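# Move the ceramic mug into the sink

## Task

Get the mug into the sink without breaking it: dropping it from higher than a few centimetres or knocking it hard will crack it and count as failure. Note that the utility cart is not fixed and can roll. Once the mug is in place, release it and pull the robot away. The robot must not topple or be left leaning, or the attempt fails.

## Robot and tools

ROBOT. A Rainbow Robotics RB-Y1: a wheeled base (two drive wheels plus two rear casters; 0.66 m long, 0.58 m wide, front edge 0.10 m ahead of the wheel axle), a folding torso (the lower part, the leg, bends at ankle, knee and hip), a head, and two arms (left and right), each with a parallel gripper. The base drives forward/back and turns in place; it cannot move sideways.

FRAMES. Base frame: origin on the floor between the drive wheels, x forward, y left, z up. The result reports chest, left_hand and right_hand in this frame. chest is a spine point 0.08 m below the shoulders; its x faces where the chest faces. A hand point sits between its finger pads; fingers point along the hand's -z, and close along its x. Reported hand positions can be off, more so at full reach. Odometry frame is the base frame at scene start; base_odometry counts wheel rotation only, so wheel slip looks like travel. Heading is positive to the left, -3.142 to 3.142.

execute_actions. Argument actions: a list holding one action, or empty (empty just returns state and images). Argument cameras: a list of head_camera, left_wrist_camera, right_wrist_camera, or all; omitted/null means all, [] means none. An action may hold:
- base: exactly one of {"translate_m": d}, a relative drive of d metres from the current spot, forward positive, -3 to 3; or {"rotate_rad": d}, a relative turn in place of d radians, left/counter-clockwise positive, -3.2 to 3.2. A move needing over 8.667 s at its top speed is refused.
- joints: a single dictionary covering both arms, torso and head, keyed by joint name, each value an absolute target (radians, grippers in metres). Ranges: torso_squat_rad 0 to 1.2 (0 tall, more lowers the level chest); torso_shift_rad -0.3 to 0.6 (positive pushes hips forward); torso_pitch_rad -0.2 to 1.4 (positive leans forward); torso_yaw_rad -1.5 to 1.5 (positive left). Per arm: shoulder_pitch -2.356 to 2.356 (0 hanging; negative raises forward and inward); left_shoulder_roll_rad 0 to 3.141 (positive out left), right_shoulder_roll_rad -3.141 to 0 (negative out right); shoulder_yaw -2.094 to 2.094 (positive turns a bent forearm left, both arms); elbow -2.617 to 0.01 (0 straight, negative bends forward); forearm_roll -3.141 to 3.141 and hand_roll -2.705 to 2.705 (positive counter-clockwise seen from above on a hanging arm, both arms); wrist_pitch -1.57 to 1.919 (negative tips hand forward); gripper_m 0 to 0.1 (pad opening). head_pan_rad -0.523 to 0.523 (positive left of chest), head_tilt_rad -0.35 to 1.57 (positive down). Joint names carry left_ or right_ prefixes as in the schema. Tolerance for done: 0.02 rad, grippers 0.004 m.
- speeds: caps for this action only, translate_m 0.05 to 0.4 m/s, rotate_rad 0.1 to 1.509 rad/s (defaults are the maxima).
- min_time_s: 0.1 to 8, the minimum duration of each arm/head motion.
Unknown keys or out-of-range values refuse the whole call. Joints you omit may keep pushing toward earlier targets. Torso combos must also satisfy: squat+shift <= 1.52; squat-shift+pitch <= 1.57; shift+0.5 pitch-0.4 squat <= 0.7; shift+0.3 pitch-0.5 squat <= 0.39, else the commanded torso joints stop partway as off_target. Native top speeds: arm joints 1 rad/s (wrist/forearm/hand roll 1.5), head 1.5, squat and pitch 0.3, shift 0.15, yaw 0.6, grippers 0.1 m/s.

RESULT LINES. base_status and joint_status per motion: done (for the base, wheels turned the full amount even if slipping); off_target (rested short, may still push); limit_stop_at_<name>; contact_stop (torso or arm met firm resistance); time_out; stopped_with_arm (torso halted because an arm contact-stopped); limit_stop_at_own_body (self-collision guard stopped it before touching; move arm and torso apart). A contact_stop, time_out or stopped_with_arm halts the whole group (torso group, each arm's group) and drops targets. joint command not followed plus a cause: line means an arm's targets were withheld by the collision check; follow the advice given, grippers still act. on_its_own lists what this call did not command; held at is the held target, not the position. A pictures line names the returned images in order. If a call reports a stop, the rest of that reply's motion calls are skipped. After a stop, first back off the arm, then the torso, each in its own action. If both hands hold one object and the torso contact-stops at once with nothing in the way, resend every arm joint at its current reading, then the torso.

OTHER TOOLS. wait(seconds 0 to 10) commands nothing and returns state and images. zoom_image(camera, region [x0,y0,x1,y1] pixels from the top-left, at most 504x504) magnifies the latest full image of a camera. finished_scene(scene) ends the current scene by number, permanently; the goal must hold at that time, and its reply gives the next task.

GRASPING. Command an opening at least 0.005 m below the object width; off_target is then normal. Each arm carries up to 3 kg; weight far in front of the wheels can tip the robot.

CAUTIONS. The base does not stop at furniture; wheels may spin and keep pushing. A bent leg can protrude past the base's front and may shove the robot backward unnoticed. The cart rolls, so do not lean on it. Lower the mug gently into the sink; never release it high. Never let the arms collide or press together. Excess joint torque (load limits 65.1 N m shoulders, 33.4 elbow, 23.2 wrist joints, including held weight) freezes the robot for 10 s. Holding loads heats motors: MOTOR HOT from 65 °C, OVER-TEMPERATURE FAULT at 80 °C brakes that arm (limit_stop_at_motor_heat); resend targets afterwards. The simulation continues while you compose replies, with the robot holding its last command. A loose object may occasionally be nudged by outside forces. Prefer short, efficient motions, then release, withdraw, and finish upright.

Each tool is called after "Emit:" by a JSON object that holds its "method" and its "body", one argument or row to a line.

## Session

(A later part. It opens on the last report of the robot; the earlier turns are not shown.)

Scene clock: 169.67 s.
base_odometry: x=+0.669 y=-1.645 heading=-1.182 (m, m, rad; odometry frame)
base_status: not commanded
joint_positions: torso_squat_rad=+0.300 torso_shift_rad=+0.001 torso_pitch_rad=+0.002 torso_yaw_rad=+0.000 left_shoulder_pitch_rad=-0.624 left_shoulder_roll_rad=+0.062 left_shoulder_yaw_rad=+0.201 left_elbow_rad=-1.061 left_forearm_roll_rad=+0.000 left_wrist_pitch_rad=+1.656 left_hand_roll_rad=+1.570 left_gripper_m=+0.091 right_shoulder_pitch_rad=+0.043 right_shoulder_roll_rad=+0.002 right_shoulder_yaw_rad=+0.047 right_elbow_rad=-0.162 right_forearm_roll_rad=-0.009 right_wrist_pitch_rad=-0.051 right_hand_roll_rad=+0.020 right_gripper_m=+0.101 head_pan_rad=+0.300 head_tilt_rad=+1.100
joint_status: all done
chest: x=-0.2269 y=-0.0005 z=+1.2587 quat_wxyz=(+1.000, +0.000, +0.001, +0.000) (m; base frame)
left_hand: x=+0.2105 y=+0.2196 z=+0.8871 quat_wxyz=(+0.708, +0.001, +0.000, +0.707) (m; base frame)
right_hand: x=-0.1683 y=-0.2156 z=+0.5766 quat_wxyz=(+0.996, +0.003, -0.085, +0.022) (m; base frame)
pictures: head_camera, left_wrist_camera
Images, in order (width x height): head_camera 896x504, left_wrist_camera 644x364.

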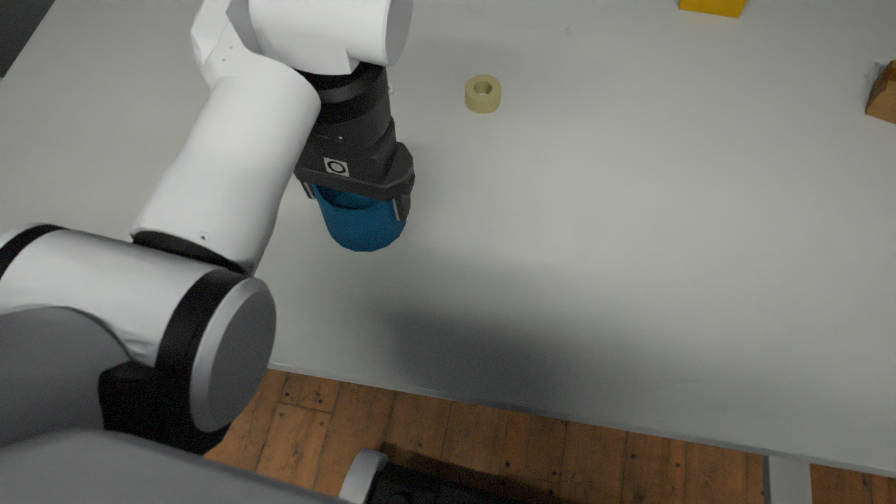

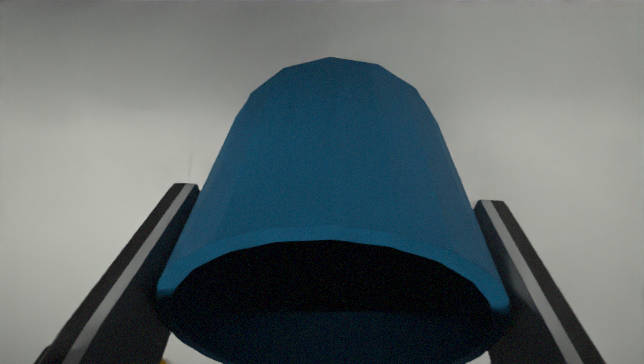

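Emit:
{"method": "execute_actions", "body": {
  "actions": [
    {"base":{"translate_m":-0.85},"joints":{"head_pan_rad":0,"head_tilt_rad":0.4}}
  ],
  "cameras": []
}}

Emit:
{"method": "execute_actions", "body": {
  "actions": [
    {"base":{"rotate_rad":3.095},"joints":{"torso_squat_rad":0}}
  ],
  "cameras": ["head_camera","left_wrist_camera"]
}}

Scene clock: 190.10 s.
base_odometry: x=+0.347 y=-0.859 heading=-1.181 (m, m, rad; odometry frame)
base_status: done
joint_positions: torso_squat_rad=+0.300 torso_shift_rad=+0.001 torso_pitch_rad=+0.001 torso_yaw_rad=+0.000 left_shoulder_pitch_rad=-0.624 left_shoulder_roll_rad=+0.062 left_shoulder_yaw_rad=+0.201 left_elbow_rad=-1.061 left_forearm_roll_rad=+0.000 left_wrist_pitch_rad=+1.656 left_hand_roll_rad=+1.570 left_gripper_m=+0.091 right_shoulder_pitch_rad=+0.043 right_shoulder_roll_rad=+0.002 right_shoulder_yaw_rad=+0.047 right_elbow_rad=-0.162 right_forearm_roll_rad=-0.009 right_wrist_pitch_rad=-0.051 right_hand_roll_rad=+0.020 right_gripper_m=+0.101 head_pan_rad=+0.000 head_tilt_rad=+0.400
joint_status: all done
chest: x=-0.2270 y=-0.0005 z=+1.2587 quat_wxyz=(+1.000, +0.000, +0.001, +0.000) (m; base frame)
left_hand: x=+0.2104 y=+0.2196 z=+0.8872 quat_wxyz=(+0.708, +0.001, +0.000, +0.707) (m; base frame)
right_hand: x=-0.1685 y=-0.2156 z=+0.5766 quat_wxyz=(+0.996, +0.003, -0.085, +0.022) (m; base frame)
pictures: none
No camera images: the call's "cameras" was empty. Leave "cameras" out to get every camera's image.

Scene clock: 195.53 s.
base_odometry: x=+0.347 y=-0.859 heading=+1.914 (m, m, rad; odometry frame)
base_status: done
joint_positions: torso_squat_rad=+0.000 torso_shift_rad=+0.001 torso_pitch_rad=+0.001 torso_yaw_rad=+0.000 left_shoulder_pitch_rad=-0.624 left_shoulder_roll_rad=+0.062 left_shoulder_yaw_rad=+0.201 left_elbow_rad=-1.061 left_forearm_roll_rad=+0.000 left_wrist_pitch_rad=+1.656 left_hand_roll_rad=+1.570 left_gripper_m=+0.091 right_shoulder_pitch_rad=+0.043 right_shoulder_roll_rad=+0.002 right_shoulder_yaw_rad=+0.047 right_elbow_rad=-0.162 right_forearm_roll_rad=-0.009 right_wrist_pitch_rad=-0.051 right_hand_roll_rad=+0.020 right_gripper_m=+0.101 head_pan_rad=+0.000 head_tilt_rad=+0.400
joint_status: all done
chest: x=-0.2271 y=-0.0005 z=+1.2899 quat_wxyz=(+1.000, +0.000, +0.001, +0.000) (m; base frame)
left_hand: x=+0.2104 y=+0.2196 z=+0.9184 quat_wxyz=(+0.708, +0.001, +0.000, +0.707) (m; base frame)
right_hand: x=-0.1685 y=-0.2156 z=+0.6078 quat_wxyz=(+0.996, +0.003, -0.085, +0.022) (m; base frame)
pictures: head_camera, left_wrist_camera
Images, in order (width x height): head_camera 896x504, left_wrist_camera 644x364.

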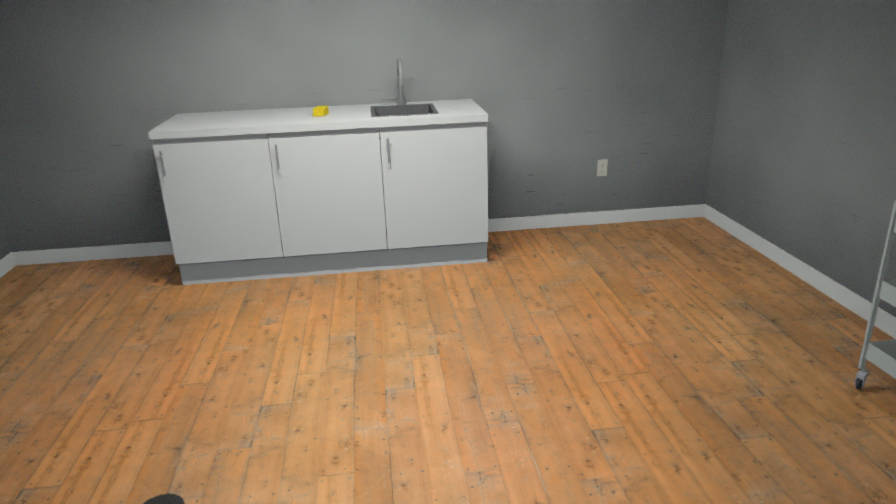

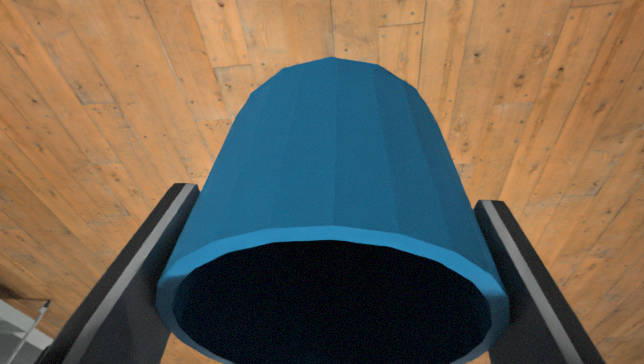

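Emit:
{"method": "execute_actions", "body": {
  "actions": [
    {"base":{"translate_m":2.4},"joints":{"head_tilt_rad":0.6,"left_shoulder_pitch_rad":-0.966,"left_shoulder_roll_rad":0.145,"left_shoulder_yaw_rad":0.285,"left_elbow_rad":-0.823,"left_wrist_pitch_rad":1.76},"min_time_s":3}
  ],
  "cameras": ["head_camera","left_wrist_camera"]
}}

Scene clock: 212.20 s.
base_odometry: x=-0.461 y=+1.401 heading=+1.914 (m, m, rad; odometry frame)
base_status: done
joint_positions: torso_squat_rad=+0.000 torso_shift_rad=+0.001 torso_pitch_rad=+0.001 torso_yaw_rad=+0.000 left_shoulder_pitch_rad=-0.966 left_shoulder_roll_rad=+0.145 left_shoulder_yaw_rad=+0.285 left_elbow_rad=-0.823 left_forearm_roll_rad=+0.000 left_wrist_pitch_rad=+1.760 left_hand_roll_rad=+1.570 left_gripper_m=+0.091 right_shoulder_pitch_rad=+0.043 right_shoulder_roll_rad=+0.002 right_shoulder_yaw_rad=+0.047 right_elbow_rad=-0.162 right_forearm_roll_rad=-0.009 right_wrist_pitch_rad=-0.051 right_hand_roll_rad=+0.020 right_gripper_m=+0.101 head_pan_rad=+0.000 head_tilt_rad=+0.600
joint_status: all done
chest: x=-0.2270 y=-0.0005 z=+1.2899 quat_wxyz=(+1.000, +0.000, +0.001, +0.000) (m; base frame)
left_hand: x=+0.2704 y=+0.2195 z=+1.0175 quat_wxyz=(+0.708, +0.001, +0.001, +0.707) (m; base frame)
right_hand: x=-0.1684 y=-0.2156 z=+0.6078 quat_wxyz=(+0.996, +0.003, -0.085, +0.022) (m; base frame)
pictures: head_camera, left_wrist_camera
Images, in order (width x height): head_camera 896x504, left_wrist_camera 644x364.

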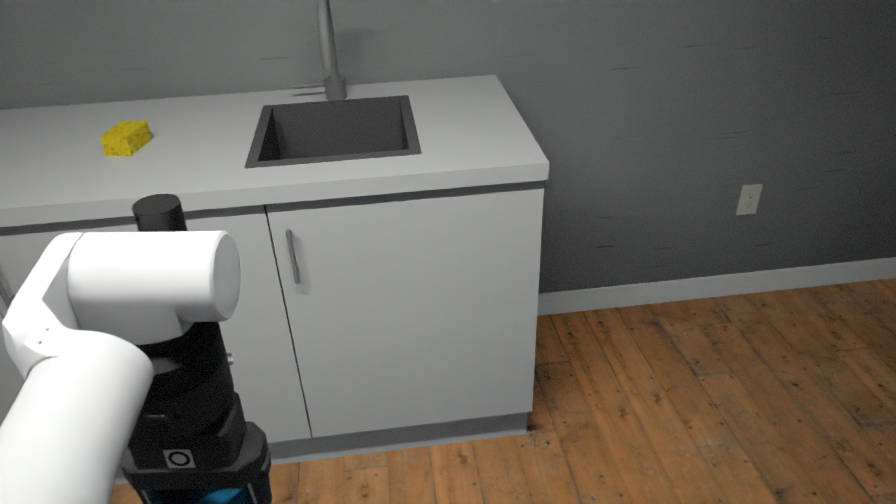

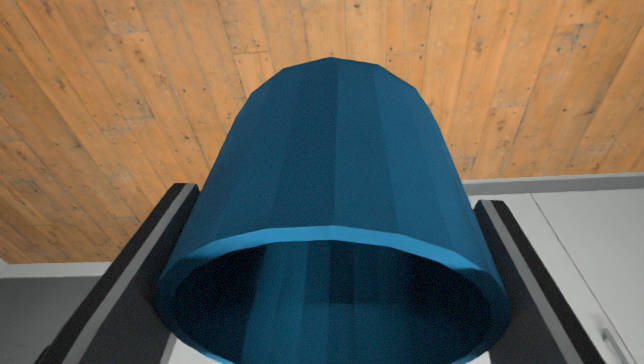

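Emit:
{"method": "execute_actions", "body": {
  "actions": [
    {"base":{"translate_m":0.75},"joints":{"head_tilt_rad":0.75}}
  ],
  "cameras": ["head_camera","left_wrist_camera"]
}}

Scene clock: 224.67 s.
base_odometry: x=-0.714 y=+2.107 heading=+1.915 (m, m, rad; odometry frame)
base_status: done
joint_positions: torso_squat_rad=+0.000 torso_shift_rad=+0.001 torso_pitch_rad=+0.001 torso_yaw_rad=+0.000 left_shoulder_pitch_rad=-0.966 left_shoulder_roll_rad=+0.145 left_shoulder_yaw_rad=+0.285 left_elbow_rad=-0.823 left_forearm_roll_rad=+0.000 left_wrist_pitch_rad=+1.760 left_hand_roll_rad=+1.570 left_gripper_m=+0.091 right_shoulder_pitch_rad=+0.043 right_shoulder_roll_rad=+0.002 right_shoulder_yaw_rad=+0.047 right_elbow_rad=-0.162 right_forearm_roll_rad=-0.009 right_wrist_pitch_rad=-0.051 right_hand_roll_rad=+0.020 right_gripper_m=+0.101 head_pan_rad=+0.000 head_tilt_rad=+0.750
joint_status: all done
chest: x=-0.2270 y=-0.0005 z=+1.2899 quat_wxyz=(+1.000, +0.000, +0.001, +0.000) (m; base frame)
left_hand: x=+0.2704 y=+0.2195 z=+1.0175 quat_wxyz=(+0.708, +0.001, +0.001, +0.707) (m; base frame)
right_hand: x=-0.1683 y=-0.2156 z=+0.6078 quat_wxyz=(+0.996, +0.003, -0.085, +0.022) (m; base frame)
pictures: head_camera, left_wrist_camera
Images, in order (width x height): head_camera 896x504, left_wrist_camera 644x364.

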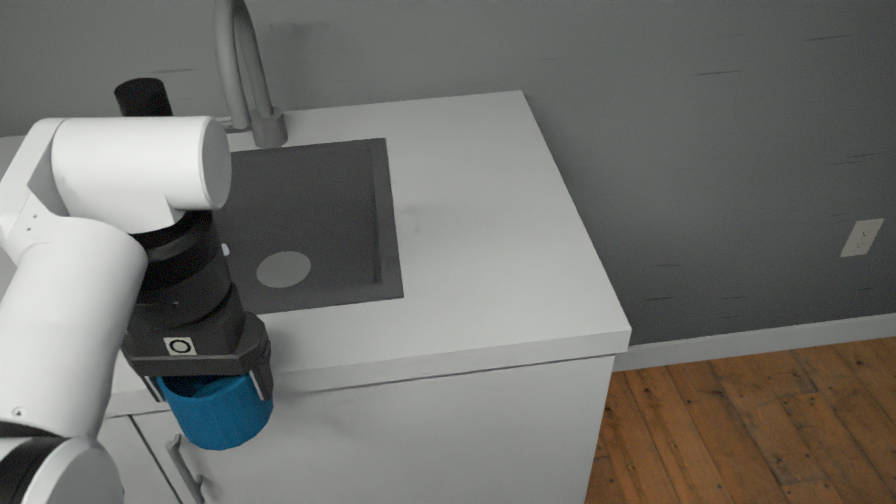

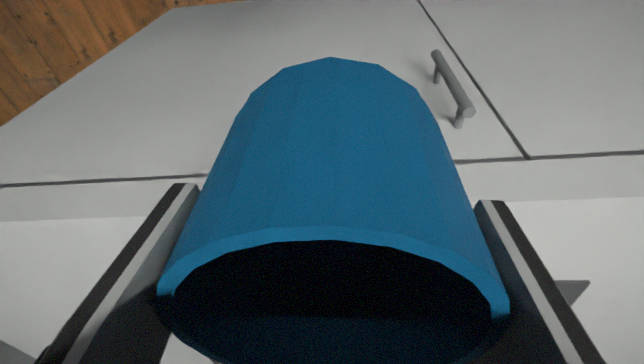

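Emit:
{"method": "execute_actions", "body": {
  "actions": [
    {"base":{"translate_m":0.28},"joints":{"head_tilt_rad":0.95,"head_pan_rad":0.15,"torso_yaw_rad":-0.1,"torso_shift_rad":0.07},"speeds":{"translate_m":0.2}}
  ]
}}

Scene clock: 242.73 s.
base_odometry: x=-0.808 y=+2.371 heading=+1.915 (m, m, rad; odometry frame)
base_status: done
joint_positions: torso_squat_rad=+0.000 torso_shift_rad=+0.070 torso_pitch_rad=+0.002 torso_yaw_rad=-0.100 left_shoulder_pitch_rad=-0.966 left_shoulder_roll_rad=+0.145 left_shoulder_yaw_rad=+0.285 left_elbow_rad=-0.823 left_forearm_roll_rad=+0.000 left_wrist_pitch_rad=+1.760 left_hand_roll_rad=+1.570 left_gripper_m=+0.091 right_shoulder_pitch_rad=+0.043 right_shoulder_roll_rad=+0.002 right_shoulder_yaw_rad=+0.047 right_elbow_rad=-0.162 right_forearm_roll_rad=-0.009 right_wrist_pitch_rad=-0.051 right_hand_roll_rad=+0.020 right_gripper_m=+0.101 head_pan_rad=+0.150 head_tilt_rad=+0.950
joint_status: all done
chest: x=-0.1785 y=-0.0005 z=+1.2882 quat_wxyz=(+0.999, +0.000, +0.001, -0.050) (m; base frame)
left_hand: x=+0.3383 y=+0.1687 z=+1.0158 quat_wxyz=(+0.742, +0.001, +0.001, +0.670) (m; base frame)
right_hand: x=-0.1418 y=-0.2205 z=+0.6061 quat_wxyz=(+0.996, -0.002, -0.085, -0.028) (m; base frame)
pictures: head_camera, left_wrist_camera, right_wrist_camera
Images, in order (width x height): head_camera 896x504, left_wrist_camera 644x364, right_wrist_camera 644x364.

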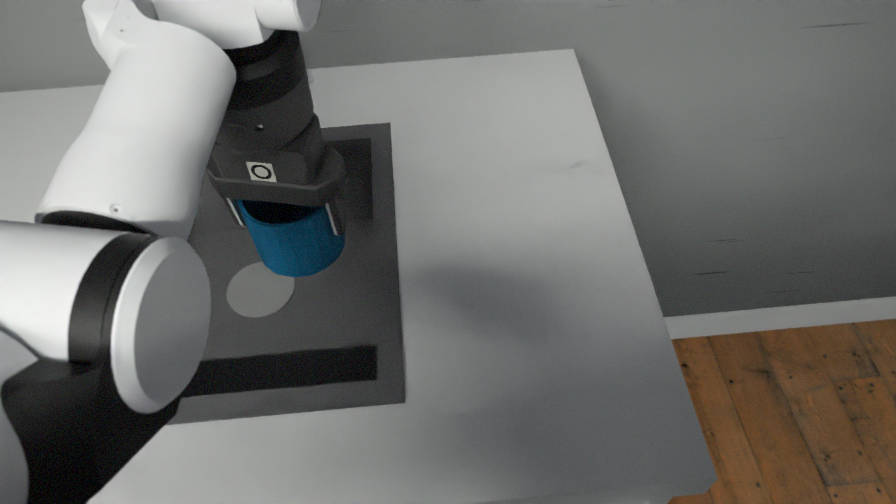

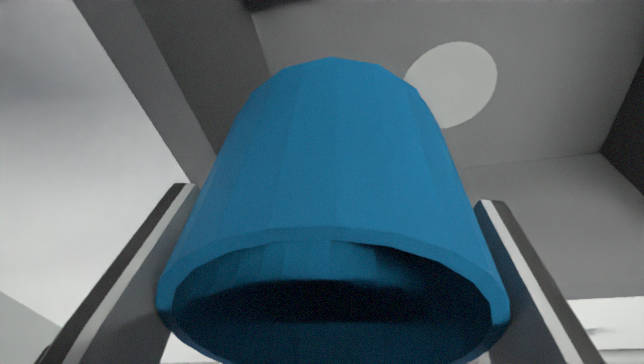

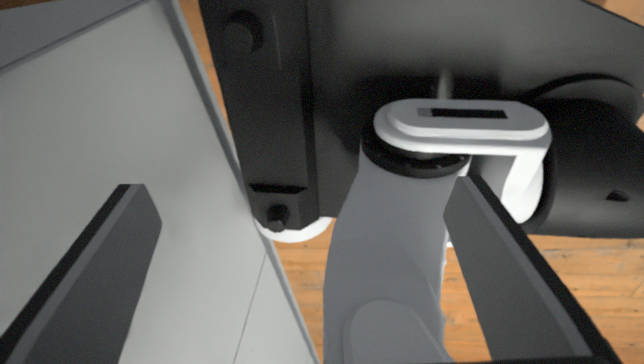

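Emit:
{"method": "zoom_image", "body": {
  "camera": "left_wrist_camera",
  "region": [400, 180, 644, 364]
}}

Emit:
{"method": "zoom_image", "body": {
  "camera": "head_camera",
  "region": [150, 0, 450, 300]
}}

Region (400, 180, 644, 364) of left_wrist_camera's 644x364 image, scaled by 2.066, with more detail than that image has; it fills the top 380 rows of this view, and the rest is white.

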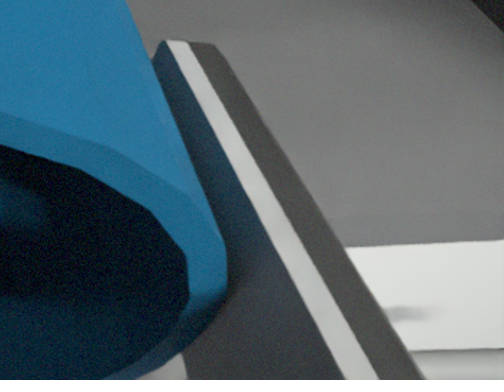

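Region (150, 0, 450, 300) of head_camera's 896x504 image, scaled by 1.680, with more detail than that image has.

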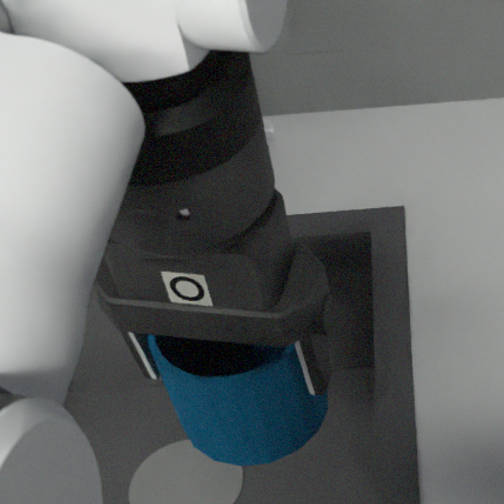

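Emit:
{"method": "execute_actions", "body": {
  "actions": [
    {"joints":{"torso_yaw_rad":-0.025,"torso_shift_rad":0.10,"torso_squat_rad":0.3}}
  ]
}}

Scene clock: 265.73 s.
base_odometry: x=-0.808 y=+2.371 heading=+1.915 (m, m, rad; odometry frame)
base_status: not commanded
joint_positions: torso_squat_rad=+0.300 torso_shift_rad=+0.100 torso_pitch_rad=+0.001 torso_yaw_rad=-0.025 left_shoulder_pitch_rad=-0.966 left_shoulder_roll_rad=+0.145 left_shoulder_yaw_rad=+0.285 left_elbow_rad=-0.823 left_forearm_roll_rad=+0.000 left_wrist_pitch_rad=+1.760 left_hand_roll_rad=+1.570 left_gripper_m=+0.091 right_shoulder_pitch_rad=+0.043 right_shoulder_roll_rad=+0.002 right_shoulder_yaw_rad=+0.047 right_elbow_rad=-0.162 right_forearm_roll_rad=-0.009 right_wrist_pitch_rad=-0.051 right_hand_roll_rad=+0.020 right_gripper_m=+0.101 head_pan_rad=+0.150 head_tilt_rad=+0.950
joint_status: all done
chest: x=-0.1608 y=-0.0004 z=+1.2553 quat_wxyz=(+1.000, +0.000, +0.001, -0.013) (m; base frame)
left_hand: x=+0.3419 y=+0.2069 z=+0.9831 quat_wxyz=(+0.716, +0.001, +0.001, +0.698) (m; base frame)
right_hand: x=-0.1075 y=-0.2170 z=+0.5733 quat_wxyz=(+0.996, +0.002, -0.086, +0.009) (m; base frame)
pictures: head_camera, left_wrist_camera, right_wrist_camera
Images, in order (width x height): head_camera 896x504, left_wrist_camera 644x364, right_wrist_camera 644x364.

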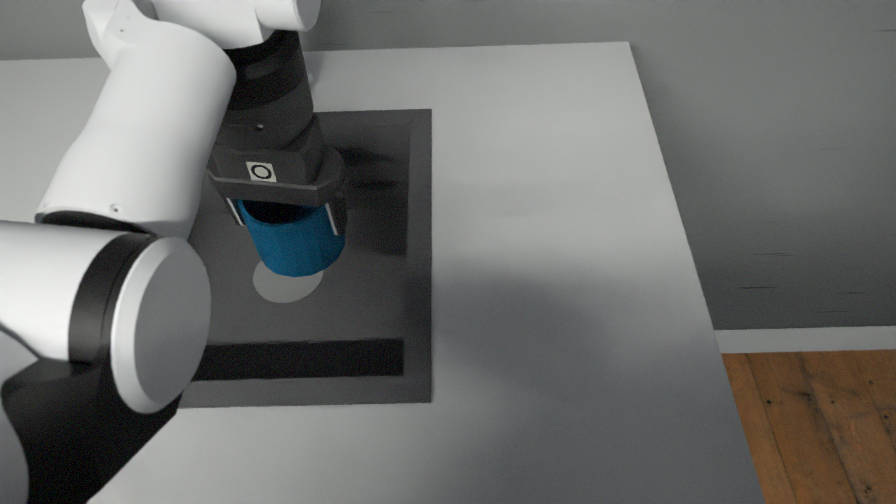

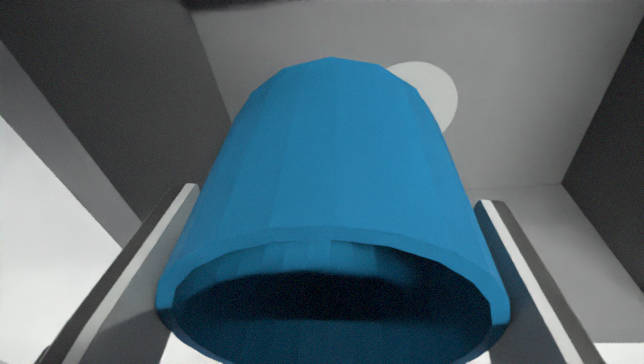

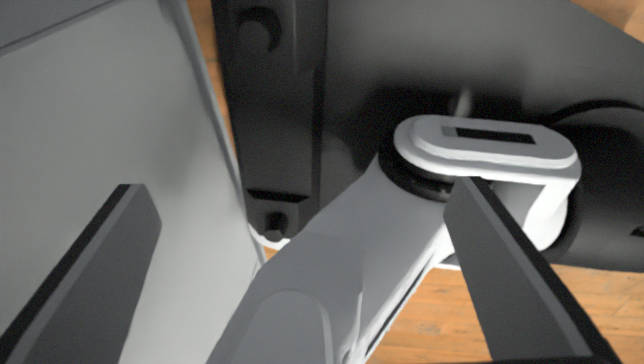

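Emit:
{"method": "execute_actions", "body": {
  "actions": [
    {"joints":{"torso_pitch_rad":0.15,"torso_shift_rad":0.055,"torso_squat_rad":0.45,"left_wrist_pitch_rad":1.61,"head_tilt_rad":0.85},"min_time_s":1}
  ]
}}

Scene clock: 282.27 s.
base_odometry: x=-0.808 y=+2.371 heading=+1.915 (m, m, rad; odometry frame)
base_status: not commanded
joint_positions: torso_squat_rad=+0.450 torso_shift_rad=+0.055 torso_pitch_rad=+0.150 torso_yaw_rad=-0.025 left_shoulder_pitch_rad=-0.966 left_shoulder_roll_rad=+0.145 left_shoulder_yaw_rad=+0.285 left_elbow_rad=-0.823 left_forearm_roll_rad=+0.000 left_wrist_pitch_rad=+1.610 left_hand_roll_rad=+1.570 left_gripper_m=+0.091 right_shoulder_pitch_rad=+0.043 right_shoulder_roll_rad=+0.002 right_shoulder_yaw_rad=+0.047 right_elbow_rad=-0.162 right_forearm_roll_rad=-0.009 right_wrist_pitch_rad=-0.051 right_hand_roll_rad=+0.020 right_gripper_m=+0.101 head_pan_rad=+0.150 head_tilt_rad=+0.850
joint_status: all done
chest: x=-0.1471 y=-0.0004 z=+1.2158 quat_wxyz=(+0.997, -0.001, +0.075, -0.012) (m; base frame)
left_hand: x=+0.3442 y=+0.2061 z=+0.8694 quat_wxyz=(+0.716, -0.001, +0.002, +0.698) (m; base frame)
right_hand: x=-0.1955 y=-0.2170 z=+0.5334 quat_wxyz=(+1.000, +0.002, -0.011, +0.009) (m; base frame)
pictures: head_camera, left_wrist_camera, right_wrist_camera
Images, in order (width x height): head_camera 896x504, left_wrist_camera 644x364, right_wrist_camera 644x364.

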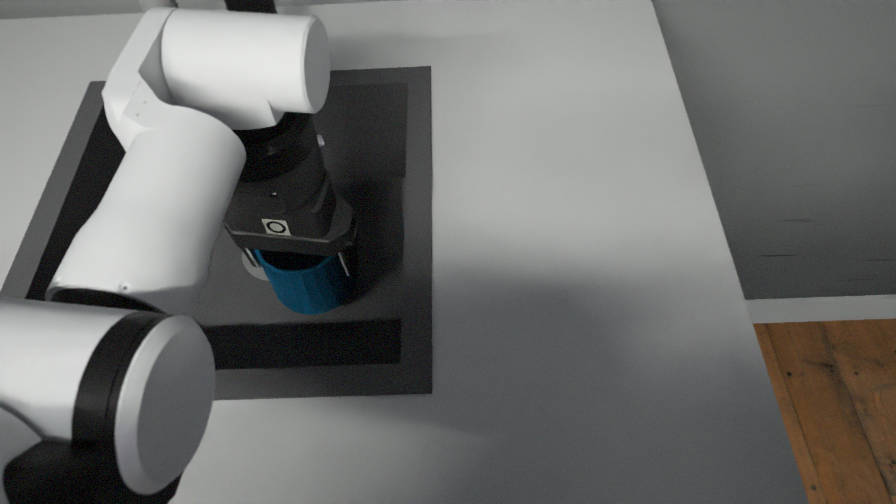

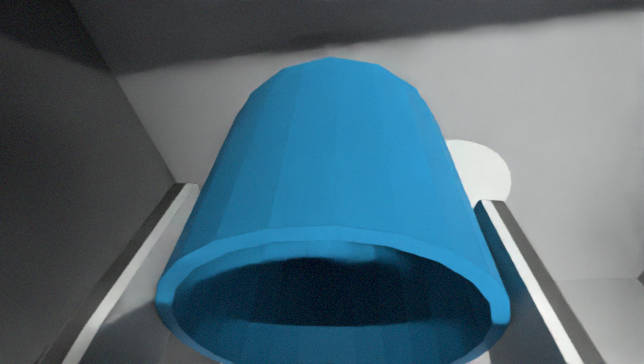

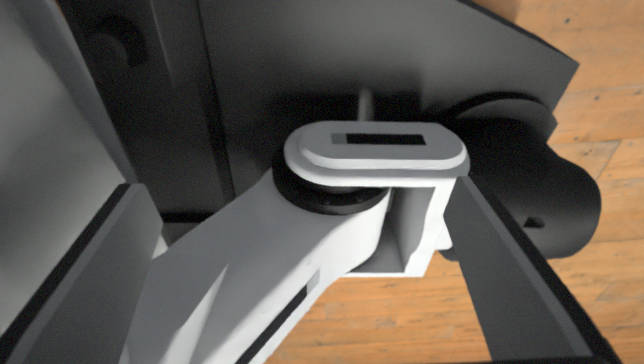

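Emit:
{"method": "execute_actions", "body": {
  "actions": [
    {"joints":{"torso_squat_rad":0.51}}
  ],
  "cameras": ["head_camera","left_wrist_camera"]
}}

Scene clock: 298.77 s.
base_odometry: x=-0.808 y=+2.371 heading=+1.915 (m, m, rad; odometry frame)
base_status: not commanded
joint_positions: torso_squat_rad=+0.510 torso_shift_rad=+0.055 torso_pitch_rad=+0.150 torso_yaw_rad=-0.025 left_shoulder_pitch_rad=-0.966 left_shoulder_roll_rad=+0.145 left_shoulder_yaw_rad=+0.285 left_elbow_rad=-0.823 left_forearm_roll_rad=+0.000 left_wrist_pitch_rad=+1.610 left_hand_roll_rad=+1.570 left_gripper_m=+0.091 right_shoulder_pitch_rad=+0.043 right_shoulder_roll_rad=+0.002 right_shoulder_yaw_rad=+0.047 right_elbow_rad=-0.162 right_forearm_roll_rad=-0.009 right_wrist_pitch_rad=-0.051 right_hand_roll_rad=+0.020 right_gripper_m=+0.101 head_pan_rad=+0.150 head_tilt_rad=+0.850
joint_status: all done
chest: x=-0.1482 y=-0.0004 z=+1.1965 quat_wxyz=(+0.997, -0.001, +0.075, -0.012) (m; base frame)
left_hand: x=+0.3431 y=+0.2061 z=+0.8502 quat_wxyz=(+0.716, -0.001, +0.001, +0.698) (m; base frame)
right_hand: x=-0.1965 y=-0.2170 z=+0.5140 quat_wxyz=(+1.000, +0.002, -0.011, +0.009) (m; base frame)
pictures: head_camera, left_wrist_camera
Images, in order (width x height): head_camera 896x504, left_wrist_camera 644x364.

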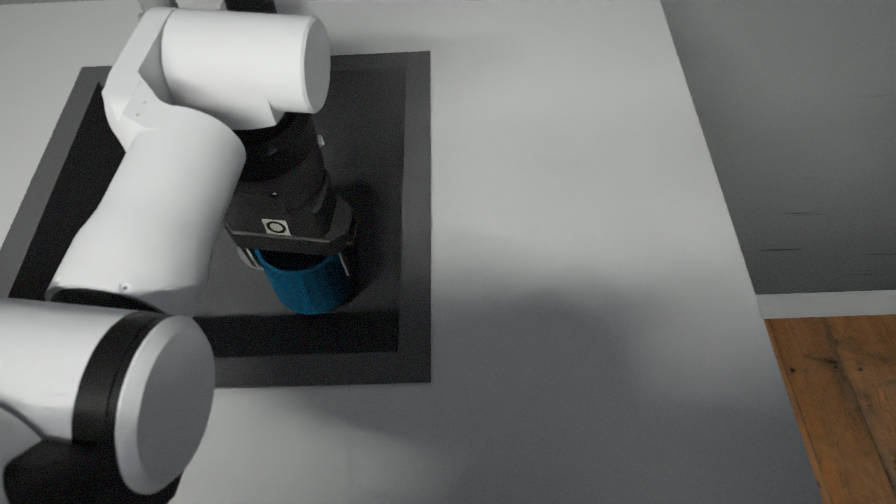

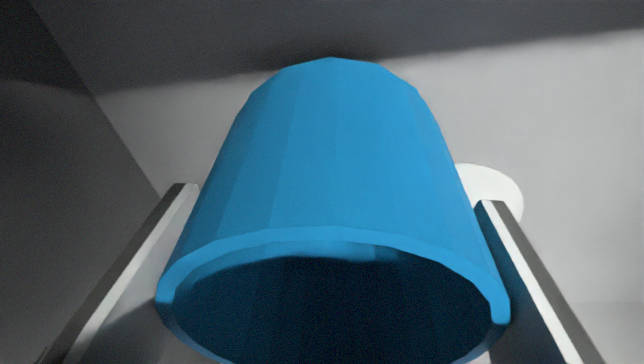

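Emit:
{"method": "execute_actions", "body": {
  "actions": [
    {"joints":{"torso_squat_rad":0.54}}
  ],
  "cameras": ["head_camera","left_wrist_camera"]
}}

Scene clock: 303.43 s.
base_odometry: x=-0.808 y=+2.371 heading=+1.915 (m, m, rad; odometry frame)
base_status: not commanded
joint_positions: torso_squat_rad=+0.540 torso_shift_rad=+0.055 torso_pitch_rad=+0.150 torso_yaw_rad=-0.025 left_shoulder_pitch_rad=-0.966 left_shoulder_roll_rad=+0.145 left_shoulder_yaw_rad=+0.285 left_elbow_rad=-0.823 left_forearm_roll_rad=+0.000 left_wrist_pitch_rad=+1.610 left_hand_roll_rad=+1.570 left_gripper_m=+0.091 right_shoulder_pitch_rad=+0.043 right_shoulder_roll_rad=+0.002 right_shoulder_yaw_rad=+0.047 right_elbow_rad=-0.162 right_forearm_roll_rad=-0.009 right_wrist_pitch_rad=-0.051 right_hand_roll_rad=+0.020 right_gripper_m=+0.101 head_pan_rad=+0.150 head_tilt_rad=+0.850
joint_status: all done
chest: x=-0.1488 y=-0.0004 z=+1.1860 quat_wxyz=(+0.997, -0.001, +0.075, -0.012) (m; base frame)
left_hand: x=+0.3425 y=+0.2061 z=+0.8397 quat_wxyz=(+0.716, -0.001, +0.001, +0.698) (m; base frame)
right_hand: x=-0.1971 y=-0.2170 z=+0.5035 quat_wxyz=(+1.000, +0.002, -0.011, +0.009) (m; base frame)
pictures: head_camera, left_wrist_camera
Images, in order (width x height): head_camera 896x504, left_wrist_camera 644x364.

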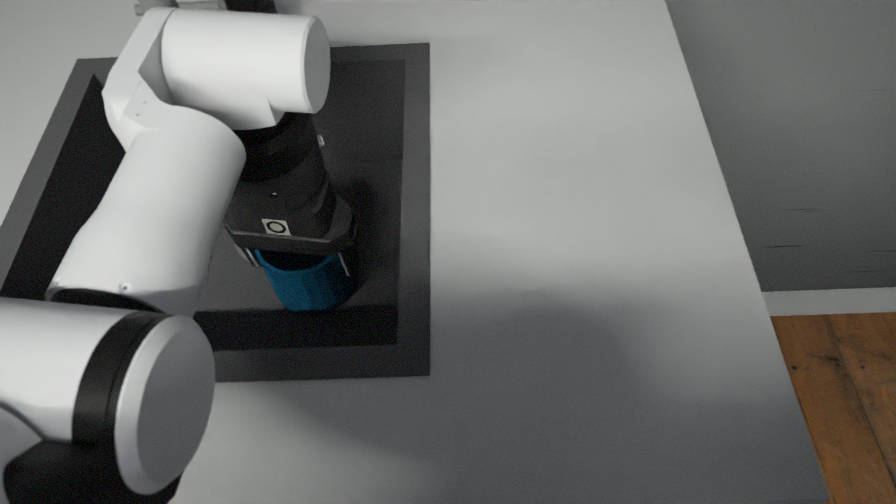

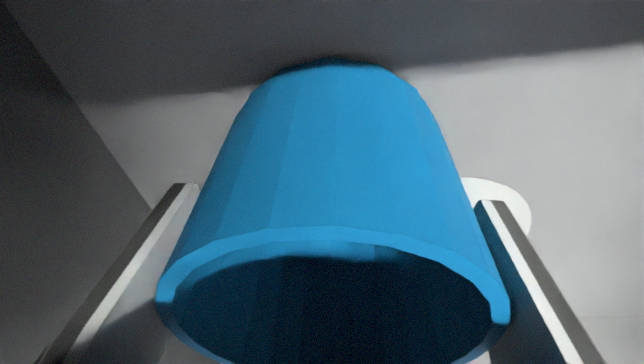

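Emit:
{"method": "zoom_image", "body": {
  "camera": "left_wrist_camera",
  "region": [200, 20, 480, 140]
}}

Region (200, 20, 480, 140) of left_wrist_camera's 644x364 image, scaled by 1.800, with more detail than that image has; it fills the top 216 rows of this view, and the rest is white.

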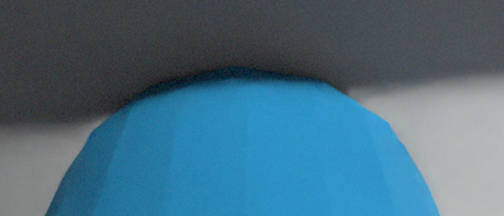

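Emit:
{"method": "execute_actions", "body": {
  "actions": [
    {"joints":{"torso_squat_rad":0.555}}
  ],
  "cameras": ["left_wrist_camera"]
}}

Scene clock: 309.10 s.
base_odometry: x=-0.808 y=+2.371 heading=+1.915 (m, m, rad; odometry frame)
base_status: not commanded
joint_positions: torso_squat_rad=+0.555 torso_shift_rad=+0.055 torso_pitch_rad=+0.149 torso_yaw_rad=-0.025 left_shoulder_pitch_rad=-0.968 left_shoulder_roll_rad=+0.145 left_shoulder_yaw_rad=+0.285 left_elbow_rad=-0.824 left_forearm_roll_rad=+0.000 left_wrist_pitch_rad=+1.610 left_hand_roll_rad=+1.570 left_gripper_m=+0.091 right_shoulder_pitch_rad=+0.043 right_shoulder_roll_rad=+0.002 right_shoulder_yaw_rad=+0.047 right_elbow_rad=-0.162 right_forearm_roll_rad=-0.009 right_wrist_pitch_rad=-0.051 right_hand_roll_rad=+0.020 right_gripper_m=+0.101 head_pan_rad=+0.150 head_tilt_rad=+0.850
joint_status: all done
chest: x=-0.1496 y=-0.0004 z=+1.1805 quat_wxyz=(+0.997, -0.001, +0.074, -0.012) (m; base frame)
left_hand: x=+0.3432 y=+0.2061 z=+0.8360 quat_wxyz=(+0.716, -0.002, +0.000, +0.698) (m; base frame)
right_hand: x=-0.1972 y=-0.2169 z=+0.4980 quat_wxyz=(+1.000, +0.002, -0.012, +0.009) (m; base frame)
pictures: left_wrist_camera
Images, in order (width x height): left_wrist_camera 644x364.

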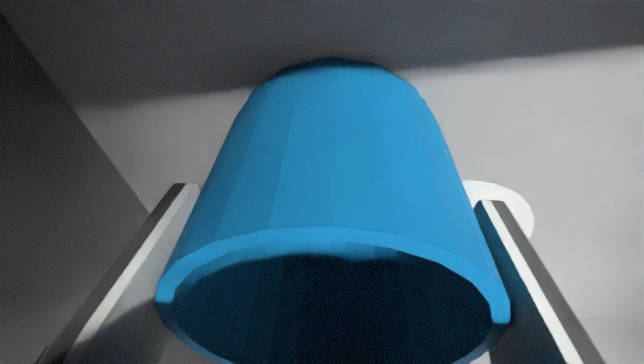

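Contact made. Release.

Emit:
{"method": "execute_actions", "body": {
  "actions": [
    {"joints":{"left_gripper_m":0.1}}
  ],
  "cameras": ["left_wrist_camera"]
}}

Emit:
{"method": "execute_actions", "body": {
  "actions": [
    {"joints":{"torso_squat_rad":0.15}}
  ],
  "cameras": ["head_camera","left_wrist_camera"]
}}

Scene clock: 315.87 s.
base_odometry: x=-0.808 y=+2.371 heading=+1.915 (m, m, rad; odometry frame)
base_status: not commanded
joint_positions: torso_squat_rad=+0.555 torso_shift_rad=+0.055 torso_pitch_rad=+0.150 torso_yaw_rad=-0.025 left_shoulder_pitch_rad=-0.967 left_shoulder_roll_rad=+0.145 left_shoulder_yaw_rad=+0.285 left_elbow_rad=-0.823 left_forearm_roll_rad=+0.000 left_wrist_pitch_rad=+1.610 left_hand_roll_rad=+1.570 left_gripper_m=+0.100 right_shoulder_pitch_rad=+0.043 right_shoulder_roll_rad=+0.002 right_shoulder_yaw_rad=+0.047 right_elbow_rad=-0.162 right_forearm_roll_rad=-0.009 right_wrist_pitch_rad=-0.051 right_hand_roll_rad=+0.020 right_gripper_m=+0.101 head_pan_rad=+0.150 head_tilt_rad=+0.850
joint_status: all done
chest: x=-0.1492 y=-0.0004 z=+1.1805 quat_wxyz=(+0.997, -0.001, +0.075, -0.012) (m; base frame)
left_hand: x=+0.3427 y=+0.2063 z=+0.8349 quat_wxyz=(+0.716, -0.001, +0.001, +0.698) (m; base frame)
right_hand: x=-0.1973 y=-0.2169 z=+0.4980 quat_wxyz=(+1.000, +0.002, -0.011, +0.009) (m; base frame)
pictures: left_wrist_camera
Images, in order (width x height): left_wrist_camera 644x364.

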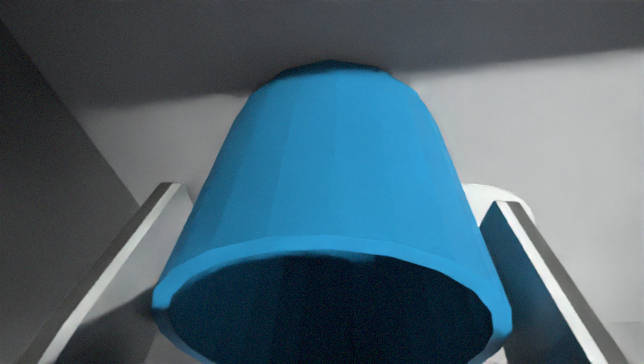

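Scene clock: 318.07 s.
base_odometry: x=-0.808 y=+2.371 heading=+1.915 (m, m, rad; odometry frame)
base_status: not commanded
joint_positions: torso_squat_rad=+0.150 torso_shift_rad=+0.055 torso_pitch_rad=+0.150 torso_yaw_rad=-0.025 left_shoulder_pitch_rad=-0.967 left_shoulder_roll_rad=+0.145 left_shoulder_yaw_rad=+0.285 left_elbow_rad=-0.823 left_forearm_roll_rad=+0.000 left_wrist_pitch_rad=+1.610 left_hand_roll_rad=+1.570 left_gripper_m=+0.100 right_shoulder_pitch_rad=+0.043 right_shoulder_roll_rad=+0.002 right_shoulder_yaw_rad=+0.047 right_elbow_rad=-0.162 right_forearm_roll_rad=-0.009 right_wrist_pitch_rad=-0.051 right_hand_roll_rad=+0.020 right_gripper_m=+0.101 head_pan_rad=+0.150 head_tilt_rad=+0.850
joint_status: all done
chest: x=-0.1437 y=-0.0005 z=+1.2775 quat_wxyz=(+0.997, -0.001, +0.075, -0.012) (m; base frame)
left_hand: x=+0.3480 y=+0.2063 z=+0.9316 quat_wxyz=(+0.716, -0.001, +0.001, +0.698) (m; base frame)
right_hand: x=-0.1921 y=-0.2170 z=+0.5951 quat_wxyz=(+1.000, +0.002, -0.011, +0.009) (m; base frame)
pictures: head_camera, left_wrist_camera
Images, in order (width x height): head_camera 896x504, left_wrist_camera 644x364.

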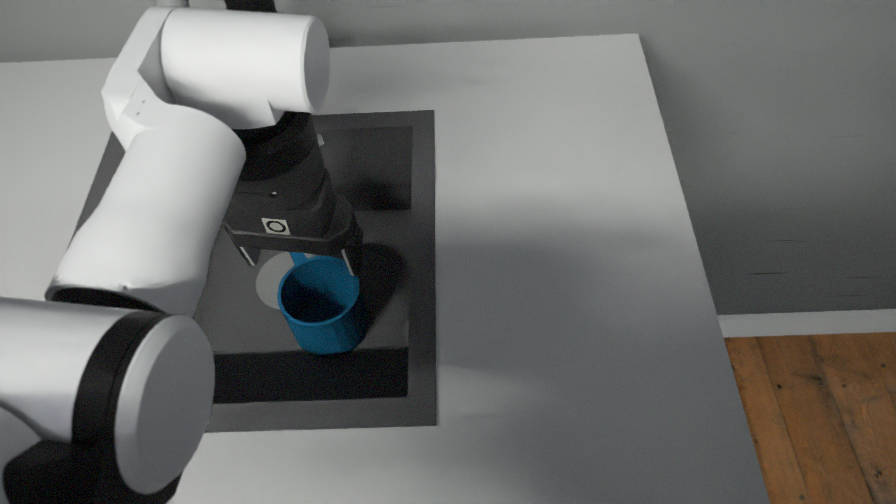

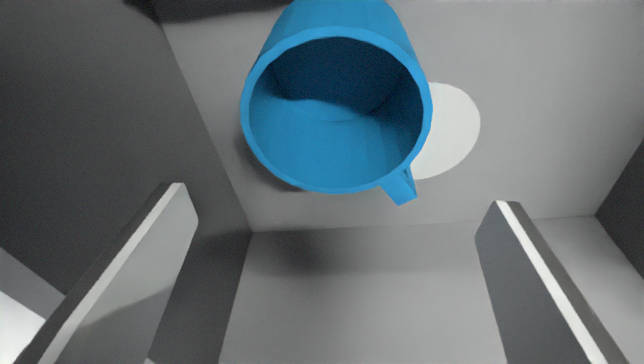

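Emit:
{"method": "execute_actions", "body": {
  "actions": [
    {"base":{"translate_m":-0.6},"joints":{"torso_pitch_rad":0,"torso_shift_rad":0,"torso_yaw_rad":0,"torso_squat_rad":0.05,"head_tilt_rad":0.7,"head_pan_rad":0}}
  ],
  "cameras": ["head_camera"]
}}

Scene clock: 325.63 s.
base_odometry: x=-0.606 y=+1.806 heading=+1.917 (m, m, rad; odometry frame)
base_status: done
joint_positions: torso_squat_rad=+0.050 torso_shift_rad=+0.000 torso_pitch_rad=+0.000 torso_yaw_rad=+0.000 left_shoulder_pitch_rad=-0.966 left_shoulder_roll_rad=+0.145 left_shoulder_yaw_rad=+0.285 left_elbow_rad=-0.823 left_forearm_roll_rad=+0.000 left_wrist_pitch_rad=+1.610 left_hand_roll_rad=+1.570 left_gripper_m=+0.100 right_shoulder_pitch_rad=+0.043 right_shoulder_roll_rad=+0.002 right_shoulder_yaw_rad=+0.047 right_elbow_rad=-0.162 right_forearm_roll_rad=-0.009 right_wrist_pitch_rad=-0.051 right_hand_roll_rad=+0.020 right_gripper_m=+0.101 head_pan_rad=+0.000 head_tilt_rad=+0.700
joint_status: all done
chest: x=-0.2281 y=-0.0005 z=+1.2891 quat_wxyz=(+1.000, +0.000, +0.000, +0.000) (m; base frame)
left_hand: x=+0.3045 y=+0.2195 z=+1.0205 quat_wxyz=(+0.706, -0.053, -0.053, +0.705) (m; base frame)
right_hand: x=-0.1685 y=-0.2156 z=+0.6070 quat_wxyz=(+0.996, +0.003, -0.086, +0.022) (m; base frame)
pictures: head_camera
Images, in order (width x height): head_camera 896x504.

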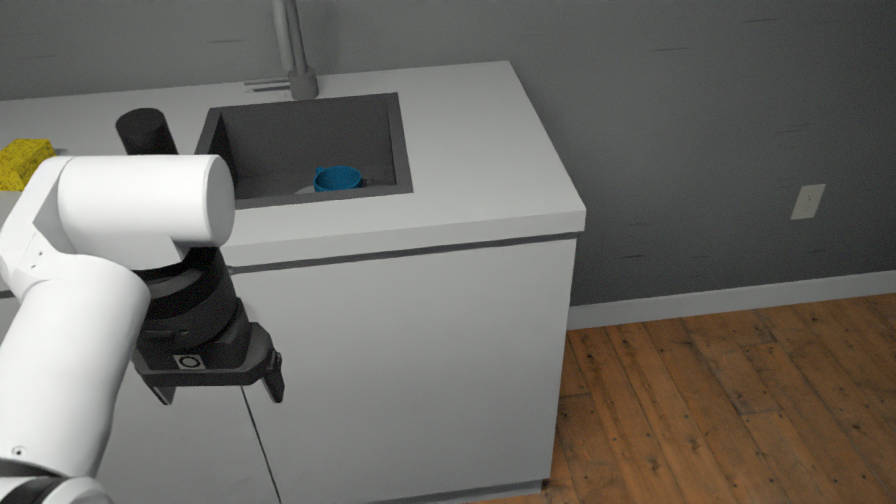

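Emit:
{"method": "finished_scene", "body": {
  "scene": 1
}}

The scene is finished: the task was done.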